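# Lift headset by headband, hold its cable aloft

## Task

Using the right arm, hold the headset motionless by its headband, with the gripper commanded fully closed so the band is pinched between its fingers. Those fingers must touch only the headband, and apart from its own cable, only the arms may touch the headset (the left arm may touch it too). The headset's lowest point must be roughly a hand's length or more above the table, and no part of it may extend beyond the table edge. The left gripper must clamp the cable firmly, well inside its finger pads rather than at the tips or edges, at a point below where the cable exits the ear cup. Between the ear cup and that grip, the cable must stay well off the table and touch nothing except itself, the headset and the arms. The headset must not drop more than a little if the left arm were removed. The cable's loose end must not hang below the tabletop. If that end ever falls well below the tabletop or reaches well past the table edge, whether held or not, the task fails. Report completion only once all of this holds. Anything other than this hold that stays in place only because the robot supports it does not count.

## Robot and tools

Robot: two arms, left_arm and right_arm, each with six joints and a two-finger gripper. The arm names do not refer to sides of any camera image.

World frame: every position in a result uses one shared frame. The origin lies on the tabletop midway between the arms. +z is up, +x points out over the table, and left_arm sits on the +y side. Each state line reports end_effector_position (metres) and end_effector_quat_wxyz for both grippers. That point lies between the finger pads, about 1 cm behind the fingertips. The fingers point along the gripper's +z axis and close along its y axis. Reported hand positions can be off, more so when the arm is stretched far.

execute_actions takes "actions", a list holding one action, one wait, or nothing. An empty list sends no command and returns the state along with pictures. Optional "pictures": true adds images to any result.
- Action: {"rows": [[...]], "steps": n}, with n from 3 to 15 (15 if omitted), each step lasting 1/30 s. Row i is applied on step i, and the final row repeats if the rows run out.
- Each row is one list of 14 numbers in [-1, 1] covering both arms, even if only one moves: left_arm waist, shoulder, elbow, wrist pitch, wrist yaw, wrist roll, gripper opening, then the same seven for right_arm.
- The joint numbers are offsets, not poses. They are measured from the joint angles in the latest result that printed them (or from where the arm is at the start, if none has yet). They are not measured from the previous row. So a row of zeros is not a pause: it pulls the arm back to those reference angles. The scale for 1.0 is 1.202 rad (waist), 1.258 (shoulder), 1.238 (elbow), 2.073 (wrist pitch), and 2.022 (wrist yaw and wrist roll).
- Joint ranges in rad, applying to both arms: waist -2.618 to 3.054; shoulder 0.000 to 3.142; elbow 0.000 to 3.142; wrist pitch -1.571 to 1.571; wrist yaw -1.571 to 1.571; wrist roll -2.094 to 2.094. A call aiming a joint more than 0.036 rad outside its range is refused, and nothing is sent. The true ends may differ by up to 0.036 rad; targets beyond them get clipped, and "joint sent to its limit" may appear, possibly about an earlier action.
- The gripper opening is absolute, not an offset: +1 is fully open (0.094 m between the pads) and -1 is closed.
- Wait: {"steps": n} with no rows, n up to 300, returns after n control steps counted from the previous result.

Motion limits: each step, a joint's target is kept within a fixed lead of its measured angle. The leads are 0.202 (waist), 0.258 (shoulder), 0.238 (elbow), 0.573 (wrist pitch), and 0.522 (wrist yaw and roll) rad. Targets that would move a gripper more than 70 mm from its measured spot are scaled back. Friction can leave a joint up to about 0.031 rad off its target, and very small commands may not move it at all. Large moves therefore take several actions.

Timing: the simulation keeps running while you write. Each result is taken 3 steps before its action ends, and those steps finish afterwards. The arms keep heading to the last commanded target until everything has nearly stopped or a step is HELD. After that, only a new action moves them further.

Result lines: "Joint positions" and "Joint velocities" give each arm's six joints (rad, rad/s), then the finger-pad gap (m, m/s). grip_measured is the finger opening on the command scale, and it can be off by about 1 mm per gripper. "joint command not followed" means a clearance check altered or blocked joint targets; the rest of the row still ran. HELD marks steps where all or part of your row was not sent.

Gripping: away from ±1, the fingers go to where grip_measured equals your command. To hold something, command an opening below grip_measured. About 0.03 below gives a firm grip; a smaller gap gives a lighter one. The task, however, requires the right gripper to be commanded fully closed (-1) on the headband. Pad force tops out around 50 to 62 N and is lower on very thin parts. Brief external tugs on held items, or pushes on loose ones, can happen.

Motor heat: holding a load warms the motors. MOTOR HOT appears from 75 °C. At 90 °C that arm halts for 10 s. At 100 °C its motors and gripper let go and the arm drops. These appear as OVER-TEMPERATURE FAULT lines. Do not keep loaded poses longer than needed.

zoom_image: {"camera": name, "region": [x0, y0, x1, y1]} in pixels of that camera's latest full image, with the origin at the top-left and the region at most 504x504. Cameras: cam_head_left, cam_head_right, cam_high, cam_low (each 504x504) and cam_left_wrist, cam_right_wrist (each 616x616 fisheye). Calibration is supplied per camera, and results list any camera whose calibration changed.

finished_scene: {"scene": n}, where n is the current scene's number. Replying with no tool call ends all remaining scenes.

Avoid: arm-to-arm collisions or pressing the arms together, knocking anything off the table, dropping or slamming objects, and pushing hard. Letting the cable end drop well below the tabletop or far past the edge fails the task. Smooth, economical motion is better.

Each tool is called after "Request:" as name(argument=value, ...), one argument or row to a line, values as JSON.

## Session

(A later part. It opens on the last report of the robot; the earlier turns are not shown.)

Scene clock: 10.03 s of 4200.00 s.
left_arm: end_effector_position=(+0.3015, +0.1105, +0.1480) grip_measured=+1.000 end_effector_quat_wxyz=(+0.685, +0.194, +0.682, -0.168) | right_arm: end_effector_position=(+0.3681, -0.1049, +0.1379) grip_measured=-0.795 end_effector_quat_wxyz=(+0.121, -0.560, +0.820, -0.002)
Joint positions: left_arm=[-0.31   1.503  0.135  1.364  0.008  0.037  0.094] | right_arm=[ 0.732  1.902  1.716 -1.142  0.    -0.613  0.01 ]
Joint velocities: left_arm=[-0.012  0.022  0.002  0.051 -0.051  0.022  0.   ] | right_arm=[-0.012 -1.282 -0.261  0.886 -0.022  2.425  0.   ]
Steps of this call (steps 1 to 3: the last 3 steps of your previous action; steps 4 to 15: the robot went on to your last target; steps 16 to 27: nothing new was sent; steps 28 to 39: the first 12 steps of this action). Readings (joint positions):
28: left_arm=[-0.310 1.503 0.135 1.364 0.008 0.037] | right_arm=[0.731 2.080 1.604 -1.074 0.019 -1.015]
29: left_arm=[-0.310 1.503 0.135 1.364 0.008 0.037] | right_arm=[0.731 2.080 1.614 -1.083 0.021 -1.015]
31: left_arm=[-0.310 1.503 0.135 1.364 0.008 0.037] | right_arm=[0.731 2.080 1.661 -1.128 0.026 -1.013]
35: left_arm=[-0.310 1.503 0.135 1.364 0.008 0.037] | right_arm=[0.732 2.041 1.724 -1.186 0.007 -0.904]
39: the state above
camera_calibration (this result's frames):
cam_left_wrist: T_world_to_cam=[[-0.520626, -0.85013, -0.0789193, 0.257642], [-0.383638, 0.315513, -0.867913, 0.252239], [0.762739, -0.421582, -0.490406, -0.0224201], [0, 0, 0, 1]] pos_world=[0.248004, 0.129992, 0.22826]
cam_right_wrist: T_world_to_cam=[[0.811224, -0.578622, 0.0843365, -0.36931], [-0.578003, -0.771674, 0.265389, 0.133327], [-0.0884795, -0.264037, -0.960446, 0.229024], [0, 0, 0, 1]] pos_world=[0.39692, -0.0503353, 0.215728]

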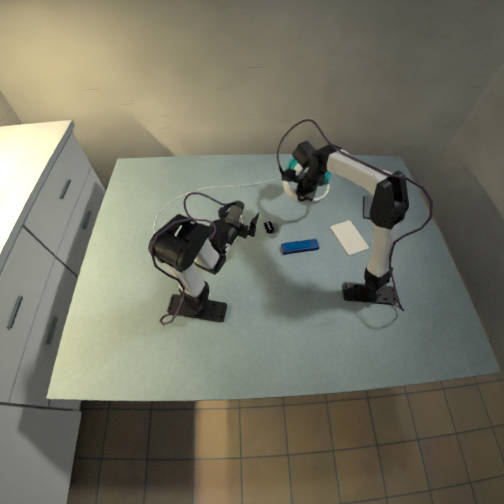

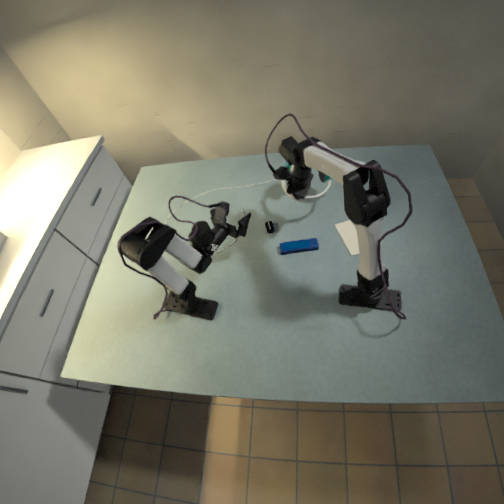

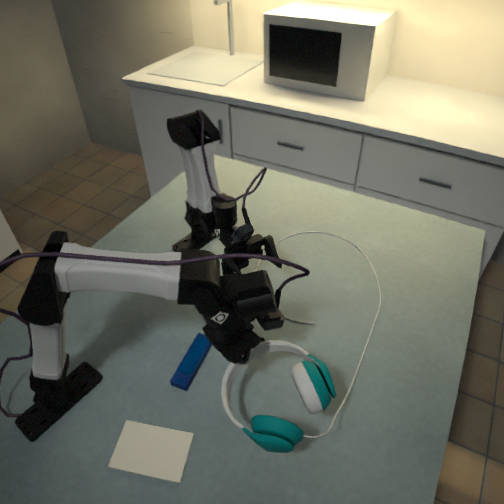

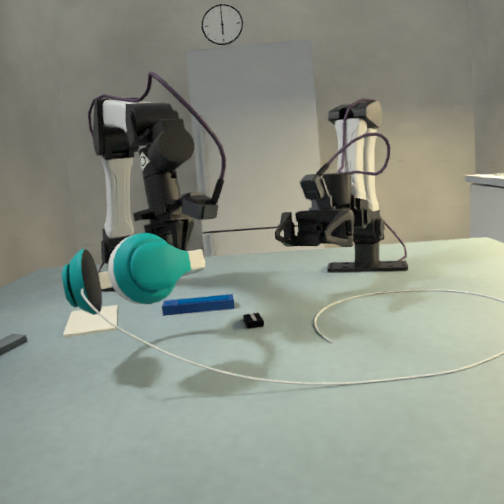

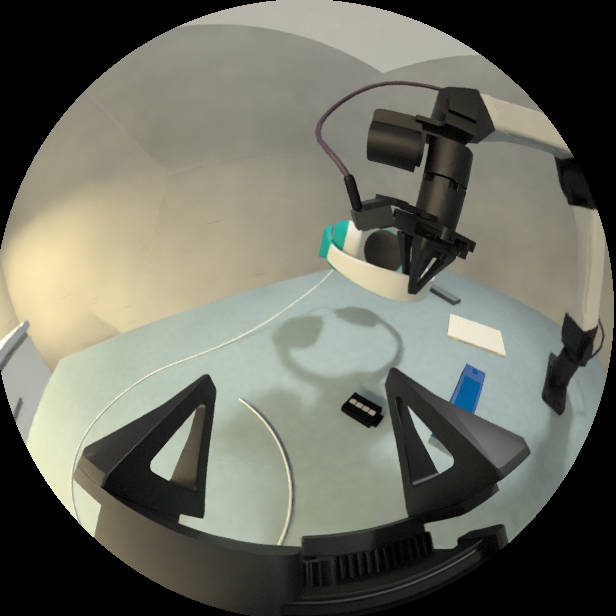

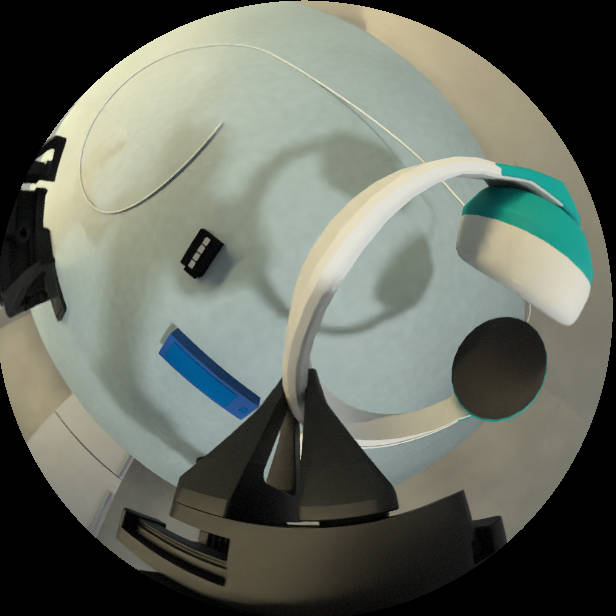

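Request:
execute_actions(
  actions=[
    {"rows": [[0,0,0,0,0,0,1, 0,-0.17,-0.06,0.15,0,0.35,-1],[0,0,0,0,0,0,1, 0,-0.2,-0.075,0.18,0,0.41,-1],[0,0,0,0,0,0,1, 0,-0.24,-0.09,0.21,0,0.47,-1],[0,0,0,0,0,0,1, 0,-0.28,-0.105,0.24,0,0.53,-1],[0,0,0,0,0,0,1, 0,-0.32,-0.12,0.27,0,0.59,-1],[0,0,0,0,0,0,1, 0,-0.36,-0.135,0.3,0,0.65,-1],[0,0,0,0,0,0,1, 0,-0.4,-0.15,0.33,0,0.71,-1],[0,0,0,0,0,0,1, 0,-0.43,-0.165,0.36,0,0.77,-1],[0,0,0,0,0,0,1, 0,-0.46,-0.18,0.385,0,0.83,-1],[0,0,0,0,0,0,1, 0,-0.49,-0.19,0.41,0,0.88,-1],[0,0,0,0,0,0,1, 0,-0.51,-0.2,0.425,0,0.92,-1],[0,0,0,0,0,0,1, 0,-0.53,-0.21,0.44,0,0.96,-1],[0,0,0,0,0,0,1, 0,-0.54,-0.215,0.45,0,0.985,-1],[0,0,0,0,0,0,1, 0,-0.55,-0.215,0.46,0,1.0,-1]], "steps": 15},
  ],
  pictures=true,
)

Scene clock: 10.70 s of 4200.00 s.
left_arm: end_effector_position=(+0.3015, +0.1105, +0.1480) grip_measured=+1.000 end_effector_quat_wxyz=(+0.685, +0.194, +0.682, -0.168) | right_arm: end_effector_position=(+0.3749, -0.0964, +0.3512) grip_measured=-0.795 end_effector_quat_wxyz=(+0.414, +0.044, +0.851, +0.320)
Joint positions: left_arm=[-0.31   1.503  0.135  1.364  0.008  0.037  0.094] | right_arm=[ 0.732  1.388  1.511 -0.593 -0.019  0.7    0.01 ]
Joint velocities: left_arm=[-0.012 -0.007 -0.007 -0.037 -0.037  0.051  0.   ] | right_arm=[-0.022 -1.067 -0.295  1.179  0.007  1.956 -0.001]
Steps of this call (steps 1 to 3: the last 3 steps of your previous action; steps 4 to 8: the robot went on to your last target; steps 9 to 20: the first 12 steps of this action). Readings (joint positions):
9: left_arm=[-0.310 1.503 0.135 1.364 0.008 0.037] | right_arm=[0.732 1.704 1.677 -0.920 -0.003 -0.069]
10: left_arm=[-0.310 1.503 0.135 1.364 0.008 0.037] | right_arm=[0.732 1.700 1.664 -0.899 -0.006 -0.017]
12: left_arm=[-0.310 1.503 0.135 1.364 0.008 0.037] | right_arm=[0.732 1.669 1.619 -0.841 -0.013 0.129]
16: left_arm=[-0.310 1.503 0.135 1.364 0.008 0.037] | right_arm=[0.732 1.541 1.551 -0.742 -0.019 0.432]
20: the state above
camera_calibration (this result's frames):
cam_left_wrist: T_world_to_cam=[[-0.520626, -0.85013, -0.0789193, 0.257642], [-0.383638, 0.315513, -0.867913, 0.252239], [0.762739, -0.421582, -0.490406, -0.0224201], [0, 0, 0, 1]] pos_world=[0.248004, 0.129992, 0.22826]
cam_right_wrist: T_world_to_cam=[[0.0331222, -0.687773, -0.72517, 0.177548], [-0.946379, 0.21171, -0.244018, 0.498998], [0.321355, 0.694369, -0.643882, 0.264277], [0, 0, 0, 1]] pos_world=[0.381434, -0.167036, 0.42068]

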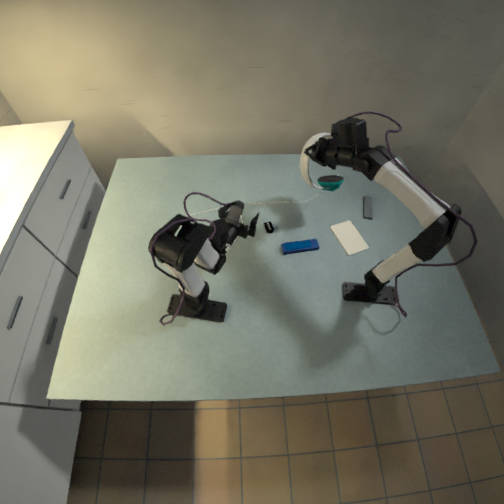

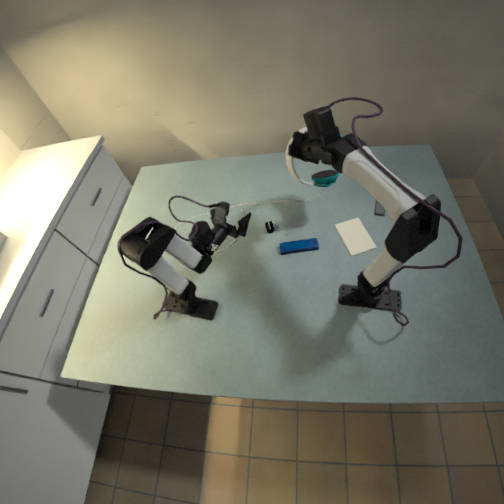

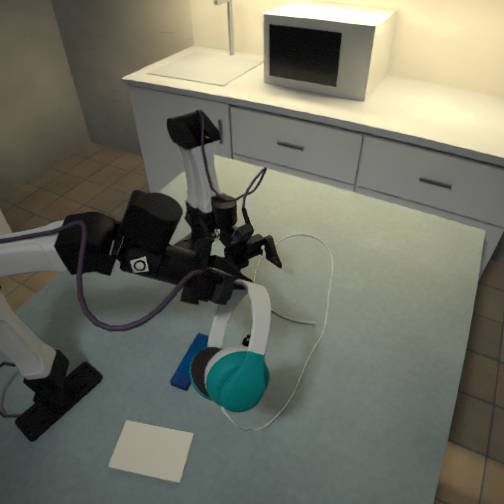

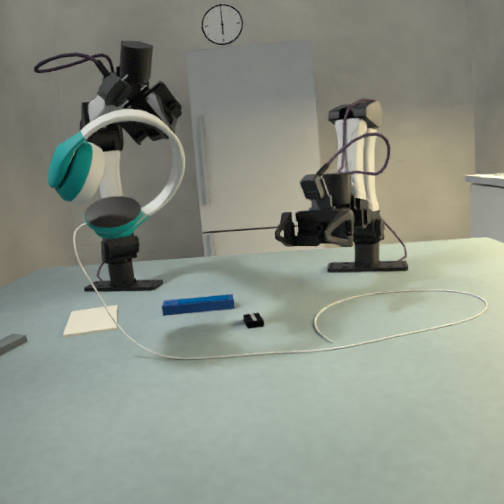

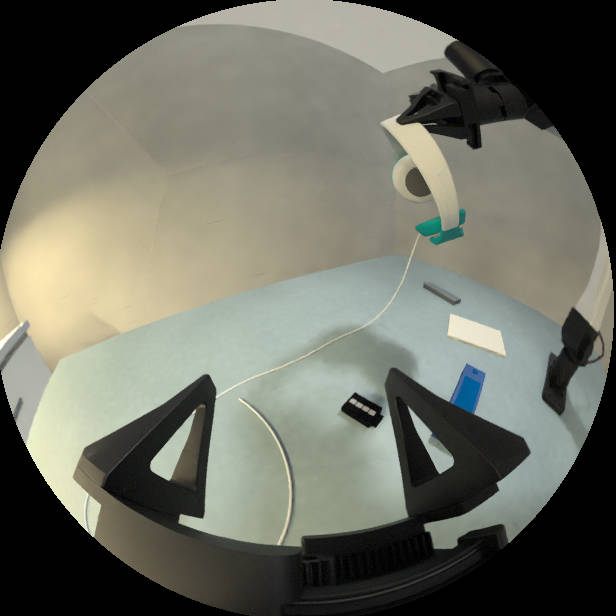

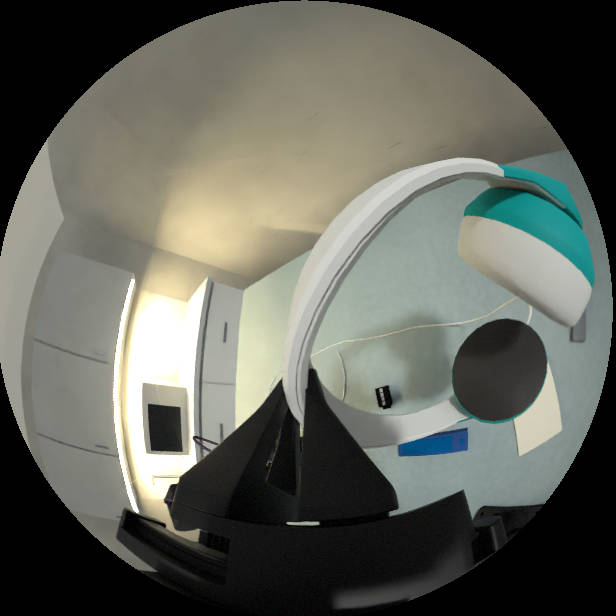

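Request:
execute_actions(
  actions=[
    {"rows": [[0,0,0,0,0,0,1, 0,-0.1415,-0.049,0.195,0,0.37,-1],[0,0,0,0,0,0,1, 0,-0.1415,-0.049,0.195,0,0.39,-1],[0,0,0,0,0,0,1, 0,-0.1415,-0.049,0.195,0,0.41,-1],[0,0,0,0,0,0,1, 0,-0.1415,-0.049,0.195,0,0.43,-1],[0,0,0,0,0,0,1, 0,-0.1415,-0.049,0.195,0,0.44,-1]], "steps": 15},
  ],
  pictures=true,
)

Scene clock: 11.30 s of 4200.00 s.
left_arm: end_effector_position=(+0.3015, +0.1105, +0.1480) grip_measured=+1.000 end_effector_quat_wxyz=(+0.685, +0.194, +0.682, -0.168) | right_arm: end_effector_position=(+0.3479, -0.1152, +0.4759) grip_measured=-0.795 end_effector_quat_wxyz=(+0.334, +0.327, +0.633, +0.617)
Joint positions: left_arm=[-0.31   1.503  0.135  1.364  0.008  0.037  0.094] | right_arm=[ 0.732  1.207  1.46  -0.268 -0.014  1.552  0.01 ]
Joint velocities: left_arm=[-0.017  0.002 -0.007 -0.066  0.066  0.007  0.   ] | right_arm=[-0.012 -0.002  0.007 -0.037 -0.051  0.183 -0.   ]
Steps of this call (steps 1 to 3: the last 3 steps of your previous action; steps 4 to 6: the robot went on to your last target; steps 7 to 18: the first 12 steps of this action). Readings (joint positions):
7: left_arm=[-0.310 1.503 0.135 1.364 0.008 0.037] | right_arm=[0.732 1.210 1.477 -0.320 -0.013 1.234]
8: left_arm=[-0.310 1.503 0.135 1.364 0.008 0.037] | right_arm=[0.732 1.207 1.477 -0.297 -0.013 1.283]
10: left_arm=[-0.310 1.503 0.135 1.364 0.008 0.037] | right_arm=[0.732 1.207 1.475 -0.272 -0.013 1.377]
14: left_arm=[-0.310 1.503 0.135 1.364 0.008 0.037] | right_arm=[0.732 1.207 1.463 -0.268 -0.014 1.503]
18: the state above
camera_calibration (this result's frames):
cam_left_wrist: T_world_to_cam=[[-0.520626, -0.85013, -0.0789193, 0.257642], [-0.383638, 0.315513, -0.867913, 0.252239], [0.762739, -0.421582, -0.490406, -0.0224201], [0, 0, 0, 1]] pos_world=[0.248004, 0.129992, 0.22826]
cam_right_wrist: T_world_to_cam=[[-0.13132, 0.172759, -0.976171, 0.531728], [-0.874456, 0.443677, 0.196157, 0.300146], [0.466992, 0.879378, 0.0928068, -0.0135913], [0, 0, 0, 1]] pos_world=[0.338638, -0.213077, 0.461443]

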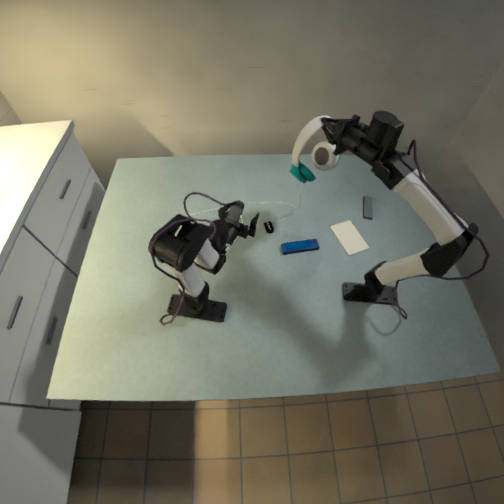

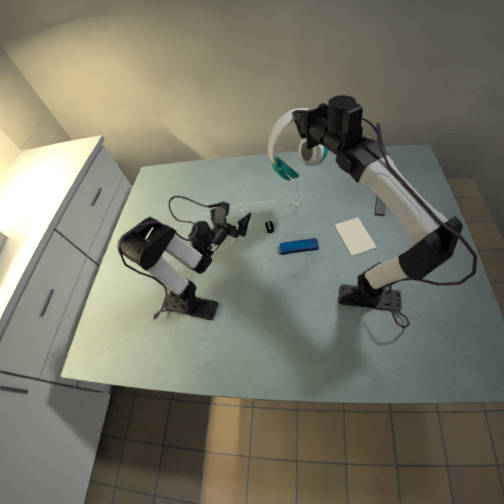

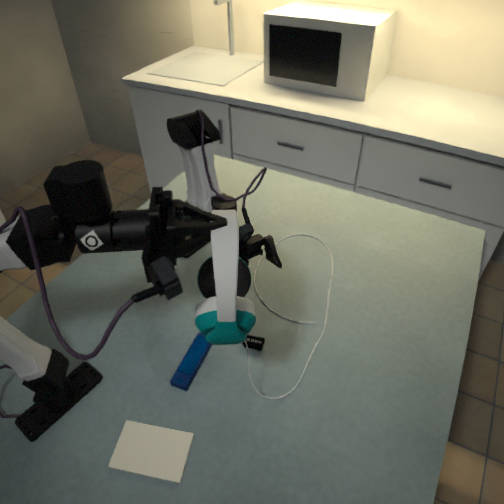

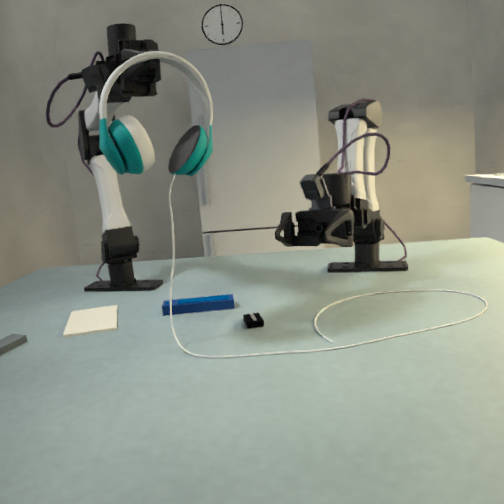

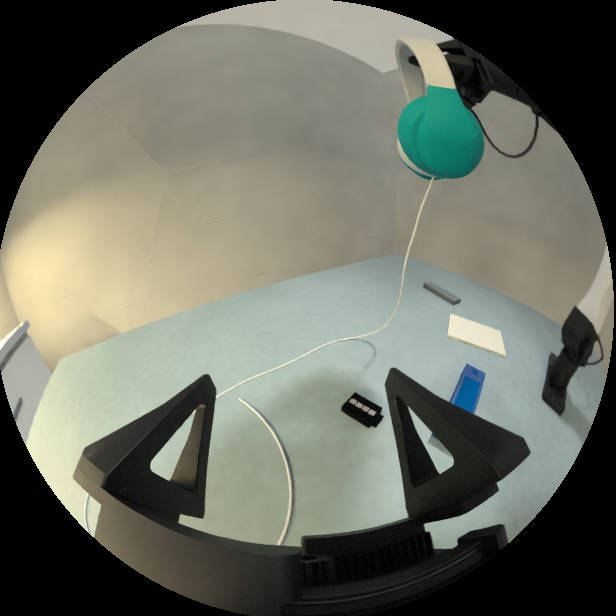

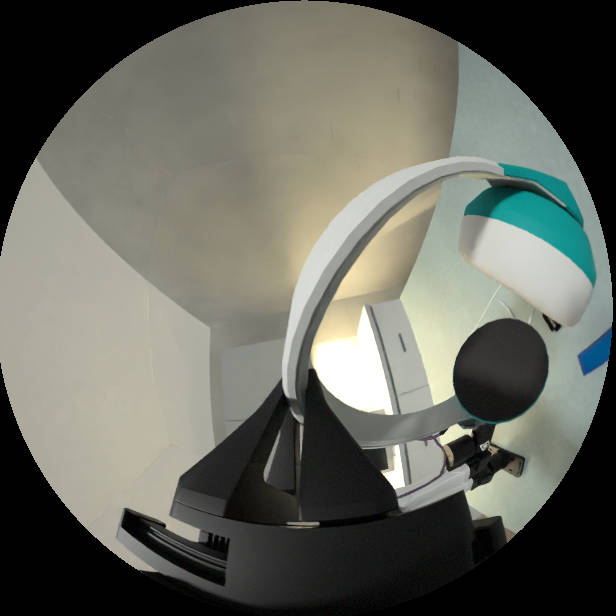

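Request:
execute_actions(
  actions=[
    {"rows": [[-0.04,0.02,0.025,0,0,0,1, 0,0,0,0.02,0,0.005,-1],[-0.08,0.05,0.06,0,0,0,1, 0,0,0,0.02,0,0.005,-1],[-0.12,0.08,0.1,-0.005,0,0,1, 0,0,0,0.02,0,0.005,-1],[-0.16,0.11,0.135,-0.01,0,0,1, 0,0,0,0.02,0,0.005,-1],[-0.19,0.14,0.17,-0.015,0,0,1, 0,0,0,0.02,0,0.005,-1],[-0.21,0.17,0.21,-0.02,0,0,1, 0,0,0,0.02,0,0.005,-1],[-0.225,0.2,0.245,-0.025,0,0,1, 0,0,0,0.02,0,0.005,-1],[-0.225,0.23,0.28,-0.03,0,0,1, 0,0,0,0.02,0,0.005,-1],[-0.225,0.26,0.32,-0.035,0,0,1, 0,0,0,0.02,0,0.005,-1],[-0.225,0.29,0.355,-0.04,0,0,1, 0,0,0,0.02,0,0.005,-1],[-0.225,0.32,0.39,-0.045,0,0,1, 0,0,0,0.02,0,0.005,-1],[-0.225,0.345,0.42,-0.05,0,0,1, 0,0,0,0.02,0,0.005,-1],[-0.225,0.37,0.45,-0.05,0,0,1, 0,0,0,0.02,0,0.005,-1],[-0.225,0.386,0.47,-0.05,0,0,1, 0,0,0,0.02,0,0.005,-1]], "steps": 15},
  ],
)

Request:
execute_actions(
  actions=[
    {"steps": 8},
  ],
  pictures=true,
)

Scene clock: 13.17 s of 4200.00 s.
left_arm: end_effector_position=(+0.3236, -0.0455, +0.1600) grip_measured=+1.000 end_effector_quat_wxyz=(+0.672, +0.277, +0.633, -0.265) | right_arm: end_effector_position=(+0.3479, -0.1153, +0.4748) grip_measured=-0.795 end_effector_quat_wxyz=(+0.327, +0.334, +0.631, +0.619)
Joint positions: left_arm=[-0.58   1.861  0.581  1.325  0.009  0.037  0.094] | right_arm=[ 0.732  1.207  1.46  -0.272 -0.014  1.571  0.01 ]
Joint velocities: left_arm=[-0.012  1.023  1.204 -0.154  0.037 -0.007  0.   ] | right_arm=[-0.012  0.012  0.002 -0.051 -0.007 -0.007  0.001]
Steps of this call (steps 1 to 3: the last 3 steps of your previous action; steps 4 to 30: the robot went on to your last target; steps 31 to 44: nothing new was sent; steps 45 to 56: the first 12 steps of this action). Readings (joint positions):
45: left_arm=[-0.316 1.505 0.137 1.364 0.006 0.037] | right_arm=[0.732 1.207 1.460 -0.268 -0.014 1.580]
46: left_arm=[-0.337 1.514 0.148 1.365 0.003 0.037] | right_arm=[0.732 1.207 1.460 -0.269 -0.014 1.578]
48: left_arm=[-0.413 1.566 0.212 1.364 0.000 0.037] | right_arm=[0.732 1.207 1.460 -0.270 -0.014 1.575]
52: left_arm=[-0.557 1.714 0.401 1.353 0.006 0.037] | right_arm=[0.732 1.207 1.460 -0.272 -0.014 1.572]
56: the state above

Scene clock: 13.43 s of 4200.00 s.
left_arm: end_effector_position=(+0.3451, -0.0667, +0.1410) grip_measured=+1.000 end_effector_quat_wxyz=(+0.660, +0.283, +0.646, -0.260) | right_arm: end_effector_position=(+0.3479, -0.1153, +0.4748) grip_measured=-0.795 end_effector_quat_wxyz=(+0.327, +0.333, +0.631, +0.619)
Joint positions: left_arm=[-0.58   1.976  0.703  1.279  0.009  0.037  0.094] | right_arm=[ 0.732  1.207  1.46  -0.272 -0.014  1.57   0.01 ]
Joint velocities: left_arm=[ 0.007  0.007  0.012  0.007 -0.081 -0.007  0.   ] | right_arm=[-0.027  0.002  0.002  0.037 -0.037 -0.037  0.   ]
Kept back: nothing.
Steps of this call (steps 1 to 3: the last 3 steps of your previous action; steps 4 to 8: the robot went on to your last target). Readings (joint positions):
1: left_arm=[-0.580 1.896 0.622 1.317 0.009 0.037] | right_arm=[0.732 1.207 1.460 -0.272 -0.014 1.571]
2: left_arm=[-0.580 1.928 0.658 1.309 0.009 0.037] | right_arm=[0.732 1.207 1.460 -0.272 -0.014 1.570]
4: left_arm=[-0.580 1.966 0.698 1.294 0.009 0.037] | right_arm=[0.732 1.207 1.460 -0.272 -0.014 1.570]
8: the state above
camera_calibration (this result's frames):
cam_left_wrist: T_world_to_cam=[[-0.728518, -0.680418, -0.0793255, 0.212282], [-0.278866, 0.400345, -0.872902, 0.289095], [0.625696, -0.613803, -0.481404, -0.100578], [0, 0, 0, 1]] pos_world=[0.298201, -0.0330322, 0.220773]
cam_right_wrist: T_world_to_cam=[[-0.144934, 0.185584, -0.971881, 0.534898], [-0.871433, 0.441266, 0.214216, 0.290435], [0.468613, 0.877976, 0.0977699, -0.0165622], [0, 0, 0, 1]] pos_world=[0.33838, -0.212886, 0.459261]

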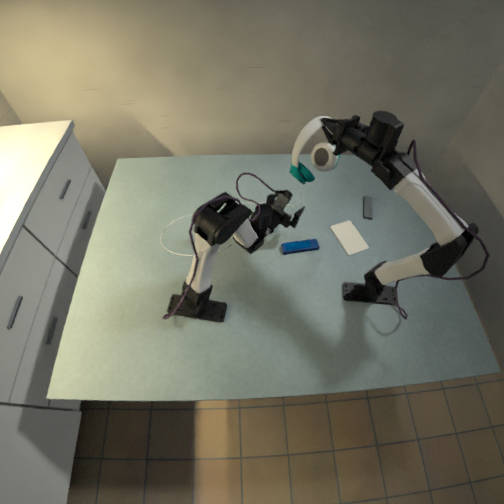

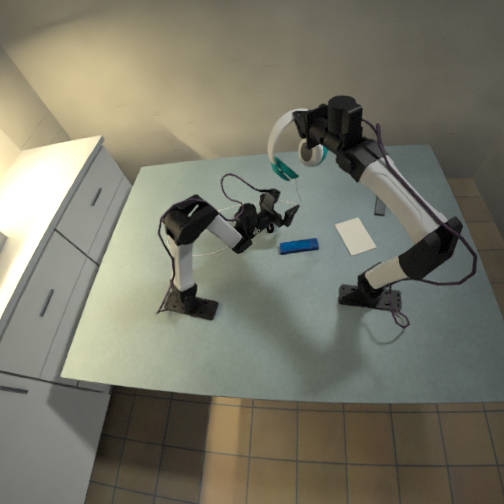

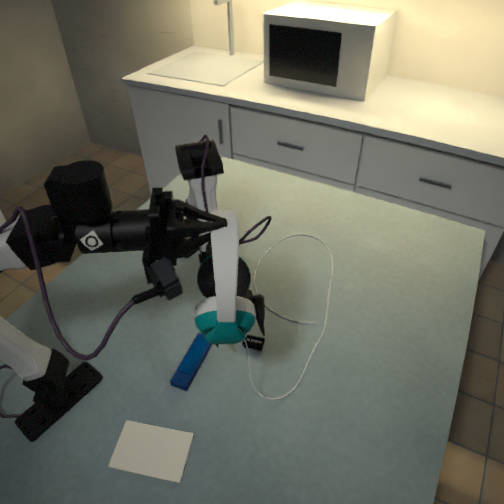

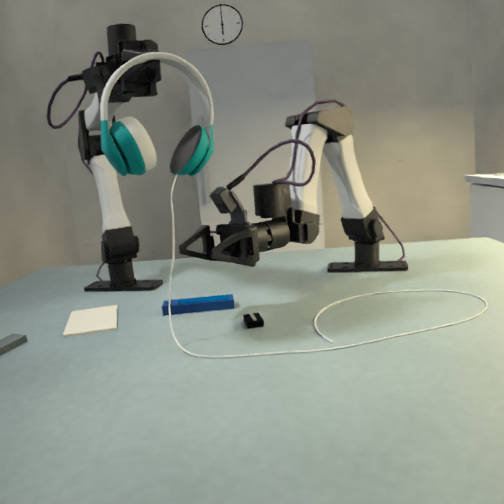

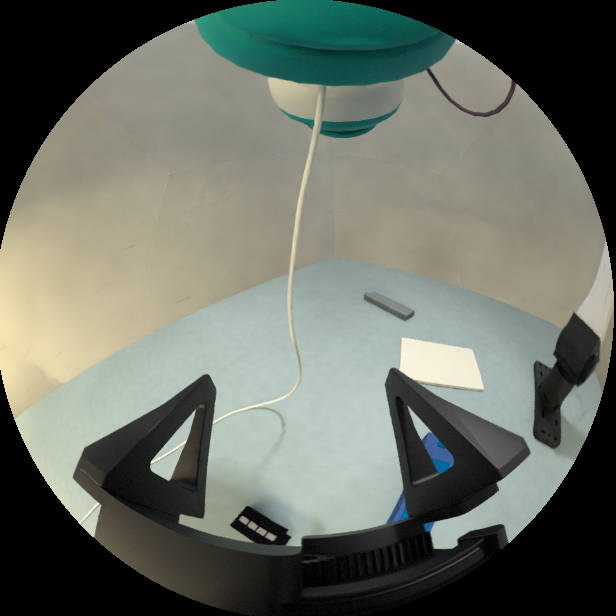

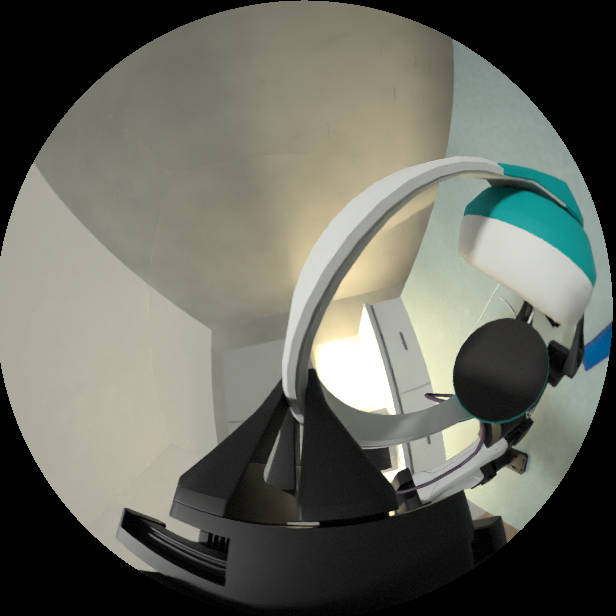

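Request:
execute_actions(
  actions=[
    {"rows": [[0,0.015,0.025,-0.01,0,0,1, 0,0,0,0.02,0,0,-1],[0,0.03,0.055,-0.02,0,0,1, 0,0,0,0.02,0,0,-1],[0,0.05,0.09,-0.03,0,0,0.9, 0,0,0,0.02,0,0,-1],[0,0.07,0.125,-0.04,0,0,0.8, 0,0,0,0.02,0,0,-1],[0,0.085,0.155,-0.05,0,0,0.7, 0,0,0,0.02,0,0,-1],[0,0.1,0.18,-0.055,0,0,0.55, 0,0,0,0.02,0,0,-1],[0,0.107,0.194,-0.058,0,0,0.4, 0,0,0,0.02,0,0,-1],[0,0.107,0.194,-0.058,0,0,0.25, 0,0,0,0.02,0,0,-1],[0,0.107,0.194,-0.058,0,0,0.1, 0,0,0,0.02,0,0,-1],[0,0.107,0.194,-0.058,0,0,-0.05, 0,0,0,0.02,0,0,-1],[0,0.107,0.194,-0.058,0,0,-0.2, 0,0,0,0.02,0,0,-1],[0,0.107,0.194,-0.058,0,0,-0.35, 0,0,0,0.02,0,0,-1],[0,0.107,0.194,-0.058,0,0,-0.5, 0,0,0,0.02,0,0,-1]], "steps": 15},
  ],
)

Request:
execute_actions(
  actions=[
    {"steps": 6},
  ],
  pictures=true,
)

Scene clock: 14.87 s of 4200.00 s.
left_arm: end_effector_position=(+0.3811, -0.1024, +0.1515) grip_measured=-0.274 end_effector_quat_wxyz=(+0.670, +0.279, +0.636, -0.264) | right_arm: end_effector_position=(+0.3479, -0.1153, +0.4738) grip_measured=-0.795 end_effector_quat_wxyz=(+0.326, +0.334, +0.633, +0.618)
Joint positions: left_arm=[-0.58   2.089  0.932  1.194  0.009  0.037  0.034] | right_arm=[ 0.732  1.207  1.46  -0.276 -0.014  1.57   0.01 ]
Joint velocities: left_arm=[-0.002  0.017  0.012 -0.11  -0.007 -0.051 -0.147] | right_arm=[ 0.002 -0.007 -0.017 -0.081 -0.007  0.007 -0.   ]
Steps of this call (steps 1 to 30: the robot went on to your last target; step 31: nothing new was sent; steps 32 to 43: the first 12 steps of this action). Readings (joint positions):
32: left_arm=[-0.580 1.976 0.705 1.277 0.009 0.037] | right_arm=[0.732 1.207 1.460 -0.273 -0.014 1.570]
33: left_arm=[-0.580 1.979 0.716 1.273 0.009 0.037] | right_arm=[0.732 1.207 1.460 -0.273 -0.014 1.570]
35: left_arm=[-0.580 2.007 0.774 1.259 0.009 0.037] | right_arm=[0.732 1.207 1.460 -0.275 -0.014 1.570]
39: left_arm=[-0.580 2.079 0.915 1.217 0.009 0.037] | right_arm=[0.732 1.207 1.460 -0.276 -0.014 1.570]
43: the state above

Scene clock: 15.07 s of 4200.00 s.
left_arm: end_effector_position=(+0.3812, -0.1024, +0.1481) grip_measured=-0.497 end_effector_quat_wxyz=(+0.665, +0.280, +0.640, -0.263) | right_arm: end_effector_position=(+0.3479, -0.1153, +0.4738) grip_measured=-0.795 end_effector_quat_wxyz=(+0.326, +0.334, +0.633, +0.618)
Joint positions: left_arm=[-0.58   2.09   0.932  1.182  0.009  0.037  0.024] | right_arm=[ 0.732  1.207  1.46  -0.276 -0.014  1.57   0.01 ]
Joint velocities: left_arm=[-0.012 -0.012 -0.002 -0.007  0.022  0.037 -0.   ] | right_arm=[-0.022  0.002 -0.037  0.007 -0.022  0.066  0.   ]
Kept back: nothing.
Steps of this call (steps 1 to 3: the last 3 steps of your previous action; steps 4 to 6: the robot went on to your last target). Readings (joint positions):
1: left_arm=[-0.580 2.090 0.932 1.191 0.009 0.037] | right_arm=[0.732 1.207 1.460 -0.276 -0.014 1.570]
2: left_arm=[-0.580 2.090 0.932 1.188 0.009 0.037] | right_arm=[0.732 1.207 1.460 -0.276 -0.014 1.570]
4: left_arm=[-0.580 2.090 0.932 1.184 0.009 0.037] | right_arm=[0.732 1.207 1.460 -0.276 -0.014 1.570]
6: the state above
camera_calibration (this result's frames):
cam_left_wrist: T_world_to_cam=[[-0.727524, -0.681402, -0.0800008, 0.214453], [-0.267927, 0.389519, -0.881187, 0.315578], [0.631604, -0.61965, -0.46595, -0.146802], [0, 0, 0, 1]] pos_world=[0.333292, -0.0677613, 0.226837]
cam_right_wrist: T_world_to_cam=[[-0.148127, 0.183026, -0.971885, 0.534713], [-0.87073, 0.441825, 0.215915, 0.28966], [0.468921, 0.878232, 0.0939203, -0.0146955], [0, 0, 0, 1]] pos_world=[0.338312, -0.212939, 0.458517]

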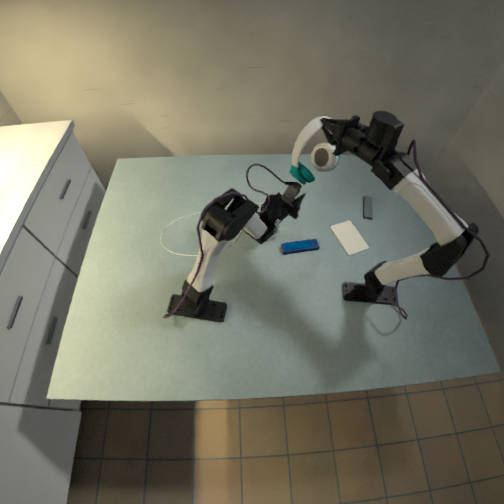

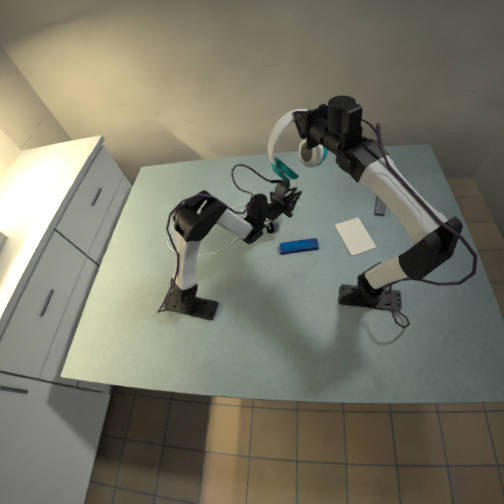

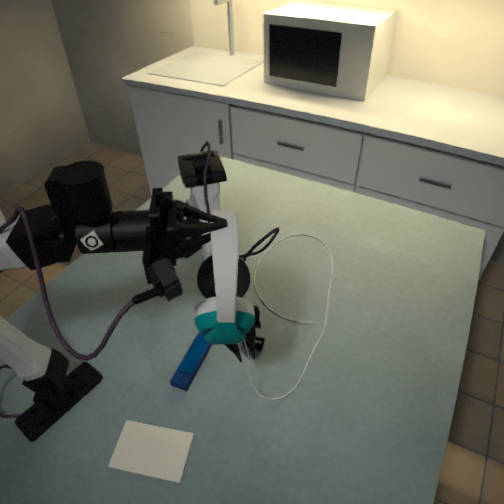

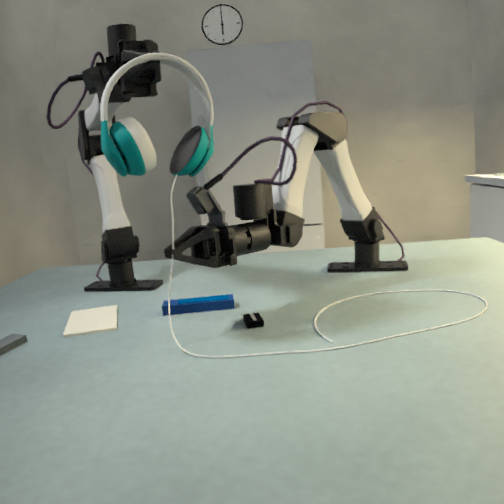

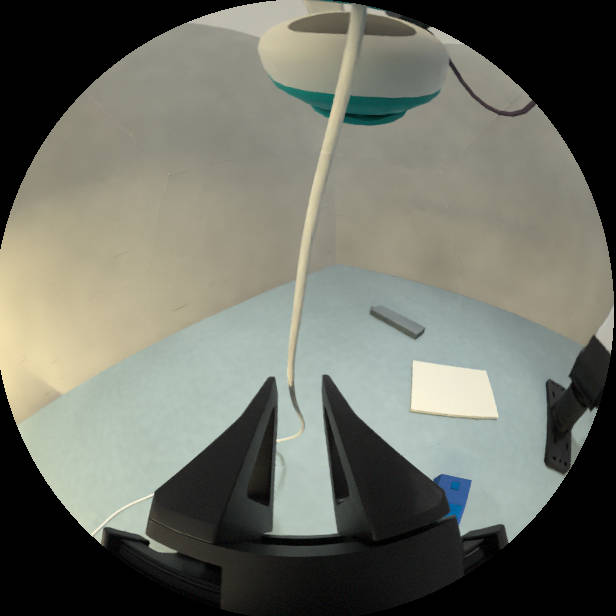

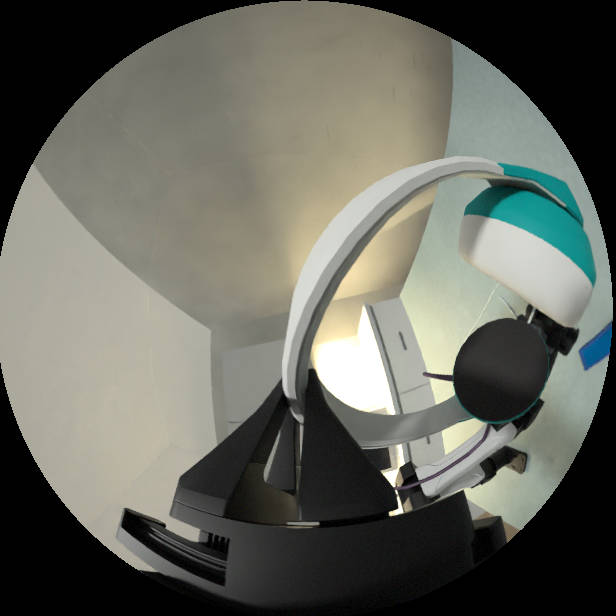

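Request:
zoom_image(
  camera="cam_low",
  region=[130, 160, 270, 300],
)

Request:
zoom_image(
  camera="cam_left_wrist",
  region=[220, 320, 400, 500],
)

Region (130, 160, 270, 300) of cam_low's 504x504 image, scaled by 3.600, with more detail than that image has.

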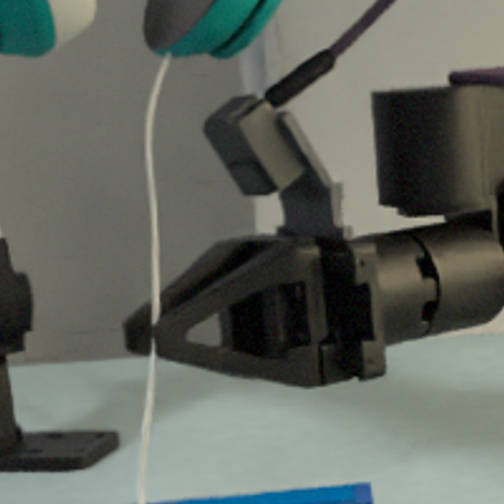

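Region (220, 320, 400, 500) of cam_left_wrist's 616x616 image, scaled by 2.800, with more detail than that image has.

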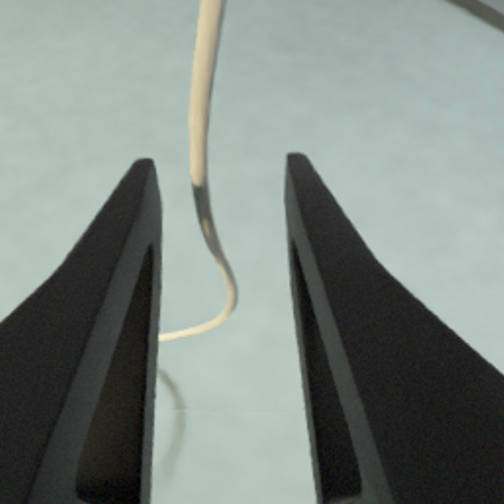

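Request:
execute_actions(
  actions=[
    {"rows": [[0,0.01,0.02,-0.006,0,0,-0.5, 0,0,0,0.02,0,0,-1],[0,0.02,0.04,-0.012,0,0,-0.5, 0,0,0,0.02,0,0,-1],[0,0.03,0.055,-0.018,0,0,-0.5, 0,0,0,0.02,0,0,-1],[0,0.042,0.071,-0.024,0,0,-0.5, 0,0,0,0.02,0,0,-1],[0,0.042,0.071,-0.024,0,0,-0.5, 0,0,0,0.02,0,0,-1],[0,0.042,0.071,-0.024,0,0,-0.5, 0,0,0,0.02,0,0,-1],[0,0.042,0.071,-0.024,0,0,-0.5, 0,0,0,0.02,0,0,-1],[0,0.042,0.071,-0.024,0,0,-0.6, 0,0,0,0.02,0,0,-1],[0,0.042,0.071,-0.024,0,0,-0.7, 0,0,0,0.02,0,0,-1],[0,0.042,0.071,-0.024,0,0,-0.78, 0,0,0,0.02,0,0,-1]], "steps": 13},
  ],
)

Request:
execute_actions(
  actions=[
    {"steps": 5},
  ],
  pictures=true,
)

Request:
zoom_image(
  camera="cam_low",
  region=[130, 160, 270, 300],
)

Request:
zoom_image(
  camera="cam_left_wrist",
  region=[220, 320, 400, 500],
)

Scene clock: 15.90 s of 4200.00 s.
left_arm: end_effector_position=(+0.3923, -0.1135, +0.1580) grip_measured=-0.740 end_effector_quat_wxyz=(+0.674, +0.277, +0.631, -0.266) | right_arm: end_effector_position=(+0.3478, -0.1153, +0.4729) grip_measured=-0.795 end_effector_quat_wxyz=(+0.326, +0.335, +0.634, +0.617)
Joint positions: left_arm=[-0.58   2.119  1.008  1.161  0.009  0.037  0.012] | right_arm=[ 0.732  1.207  1.46  -0.28  -0.014  1.57   0.01 ]
Joint velocities: left_arm=[-0.002  0.027 -0.007 -0.022 -0.007 -0.007 -0.078] | right_arm=[ 0.007 -0.007 -0.012 -0.066  0.007  0.022  0.   ]
Steps of this call (steps 1 to 15: the robot went on to your last target; steps 16 to 25: the first 10 steps of this action). Readings (joint positions):
16: left_arm=[-0.580 2.090 0.933 1.179 0.009 0.037] | right_arm=[0.732 1.207 1.460 -0.277 -0.014 1.570]
17: left_arm=[-0.580 2.092 0.940 1.177 0.009 0.037] | right_arm=[0.732 1.207 1.460 -0.277 -0.014 1.570]
19: left_arm=[-0.580 2.104 0.972 1.171 0.009 0.037] | right_arm=[0.732 1.207 1.460 -0.278 -0.014 1.570]
23: left_arm=[-0.580 2.119 1.008 1.164 0.009 0.037] | right_arm=[0.732 1.207 1.460 -0.280 -0.014 1.570]
25: the state above

Scene clock: 16.07 s of 4200.00 s.
left_arm: end_effector_position=(+0.3925, -0.1137, +0.1550) grip_measured=-0.777 end_effector_quat_wxyz=(+0.671, +0.278, +0.634, -0.265) | right_arm: end_effector_position=(+0.3478, -0.1153, +0.4729) grip_measured=-0.795 end_effector_quat_wxyz=(+0.326, +0.335, +0.634, +0.617)
Joint positions: left_arm=[-0.58   2.122  1.008  1.154  0.009  0.037  0.01 ] | right_arm=[ 0.732  1.207  1.46  -0.28  -0.014  1.57   0.01 ]
Joint velocities: left_arm=[ 0.002  0.007 -0.007 -0.007 -0.022 -0.051 -0.001] | right_arm=[ 0.007  0.002  0.007  0.051 -0.051 -0.022  0.001]
Kept back: nothing.
Steps of this call (steps 1 to 3: the last 3 steps of your previous action; steps 4 to 5: the robot went on to your last target). Readings (joint positions):
1: left_arm=[-0.580 2.120 1.008 1.159 0.009 0.037] | right_arm=[0.732 1.207 1.460 -0.280 -0.014 1.570]
2: left_arm=[-0.580 2.121 1.008 1.158 0.009 0.037] | right_arm=[0.732 1.207 1.460 -0.280 -0.014 1.570]
4: left_arm=[-0.580 2.122 1.008 1.155 0.009 0.037] | right_arm=[0.732 1.207 1.460 -0.280 -0.014 1.570]
5: the state above
camera_calibration (this result's frames):
cam_left_wrist: T_world_to_cam=[[-0.726566, -0.68235, -0.0806237, 0.215215], [-0.257368, 0.379069, -0.888858, 0.324866], [0.637074, -0.625064, -0.451034, -0.162785], [0, 0, 0, 1]] pos_world=[0.343684, -0.0780456, 0.23269]
cam_right_wrist: T_world_to_cam=[[-0.151219, 0.180981, -0.971792, 0.534597], [-0.870041, 0.442281, 0.217754, 0.288794], [0.469214, 0.878427, 0.0905792, -0.0130862], [0, 0, 0, 1]] pos_world=[0.338244, -0.212985, 0.457816]

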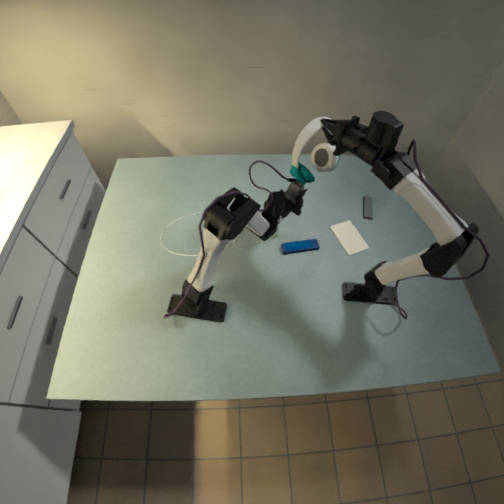

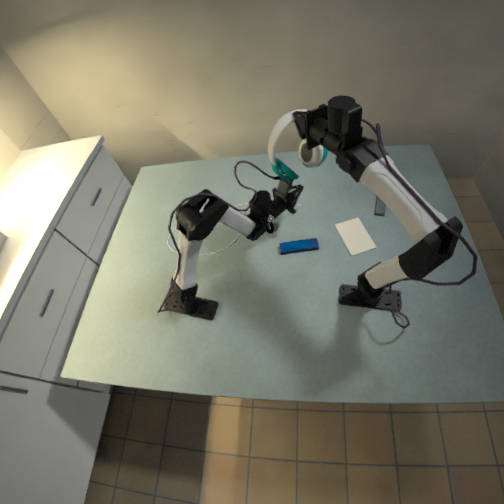

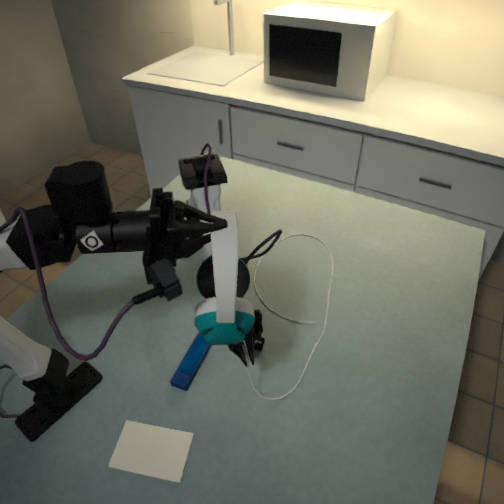

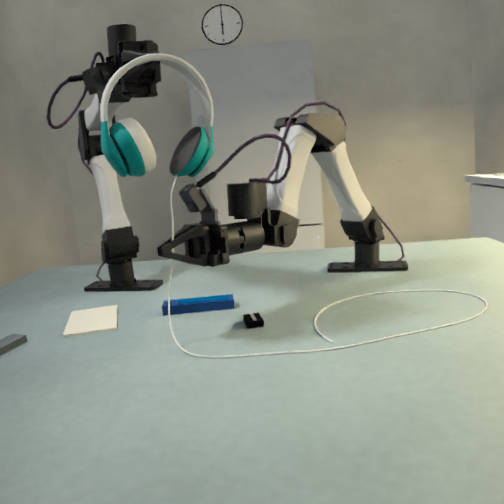

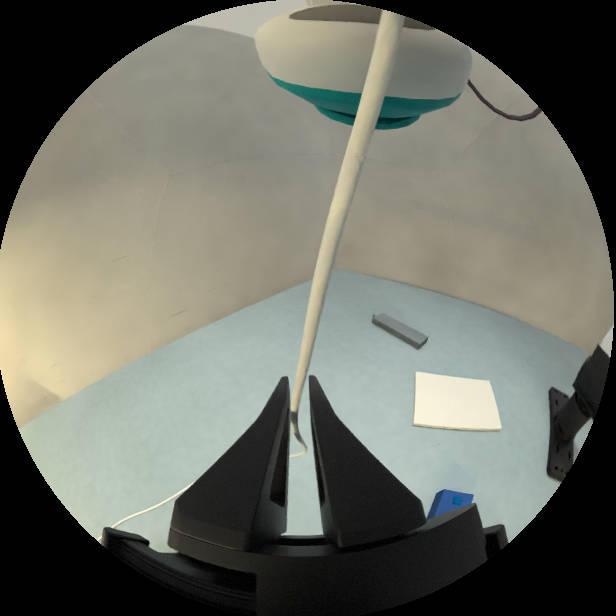

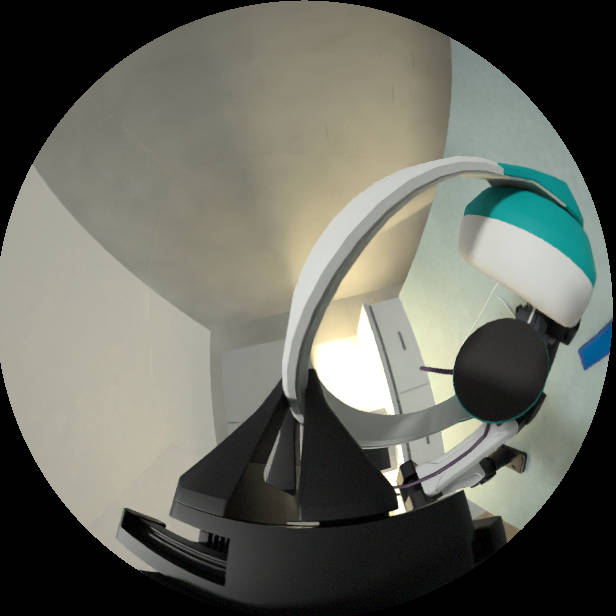

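Region (130, 160, 270, 300) of cam_low's 504x504 image, scaled by 3.600, with more detail than that image has.

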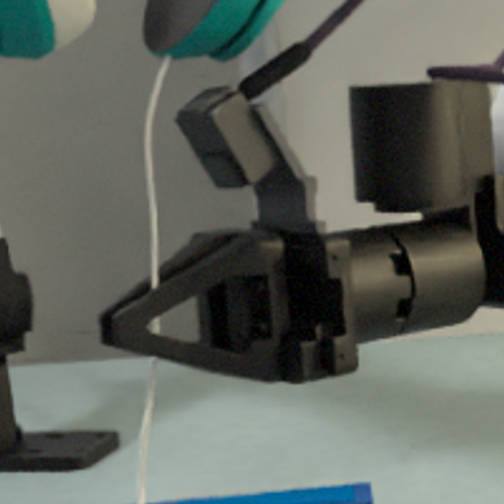

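Region (220, 320, 400, 500) of cam_left_wrist's 616x616 image, scaled by 2.800, with more detail than that image has.

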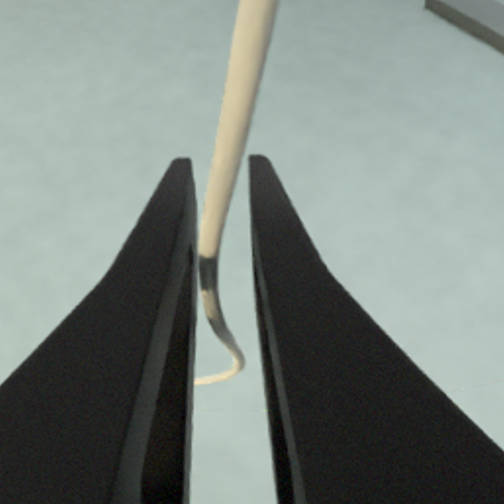

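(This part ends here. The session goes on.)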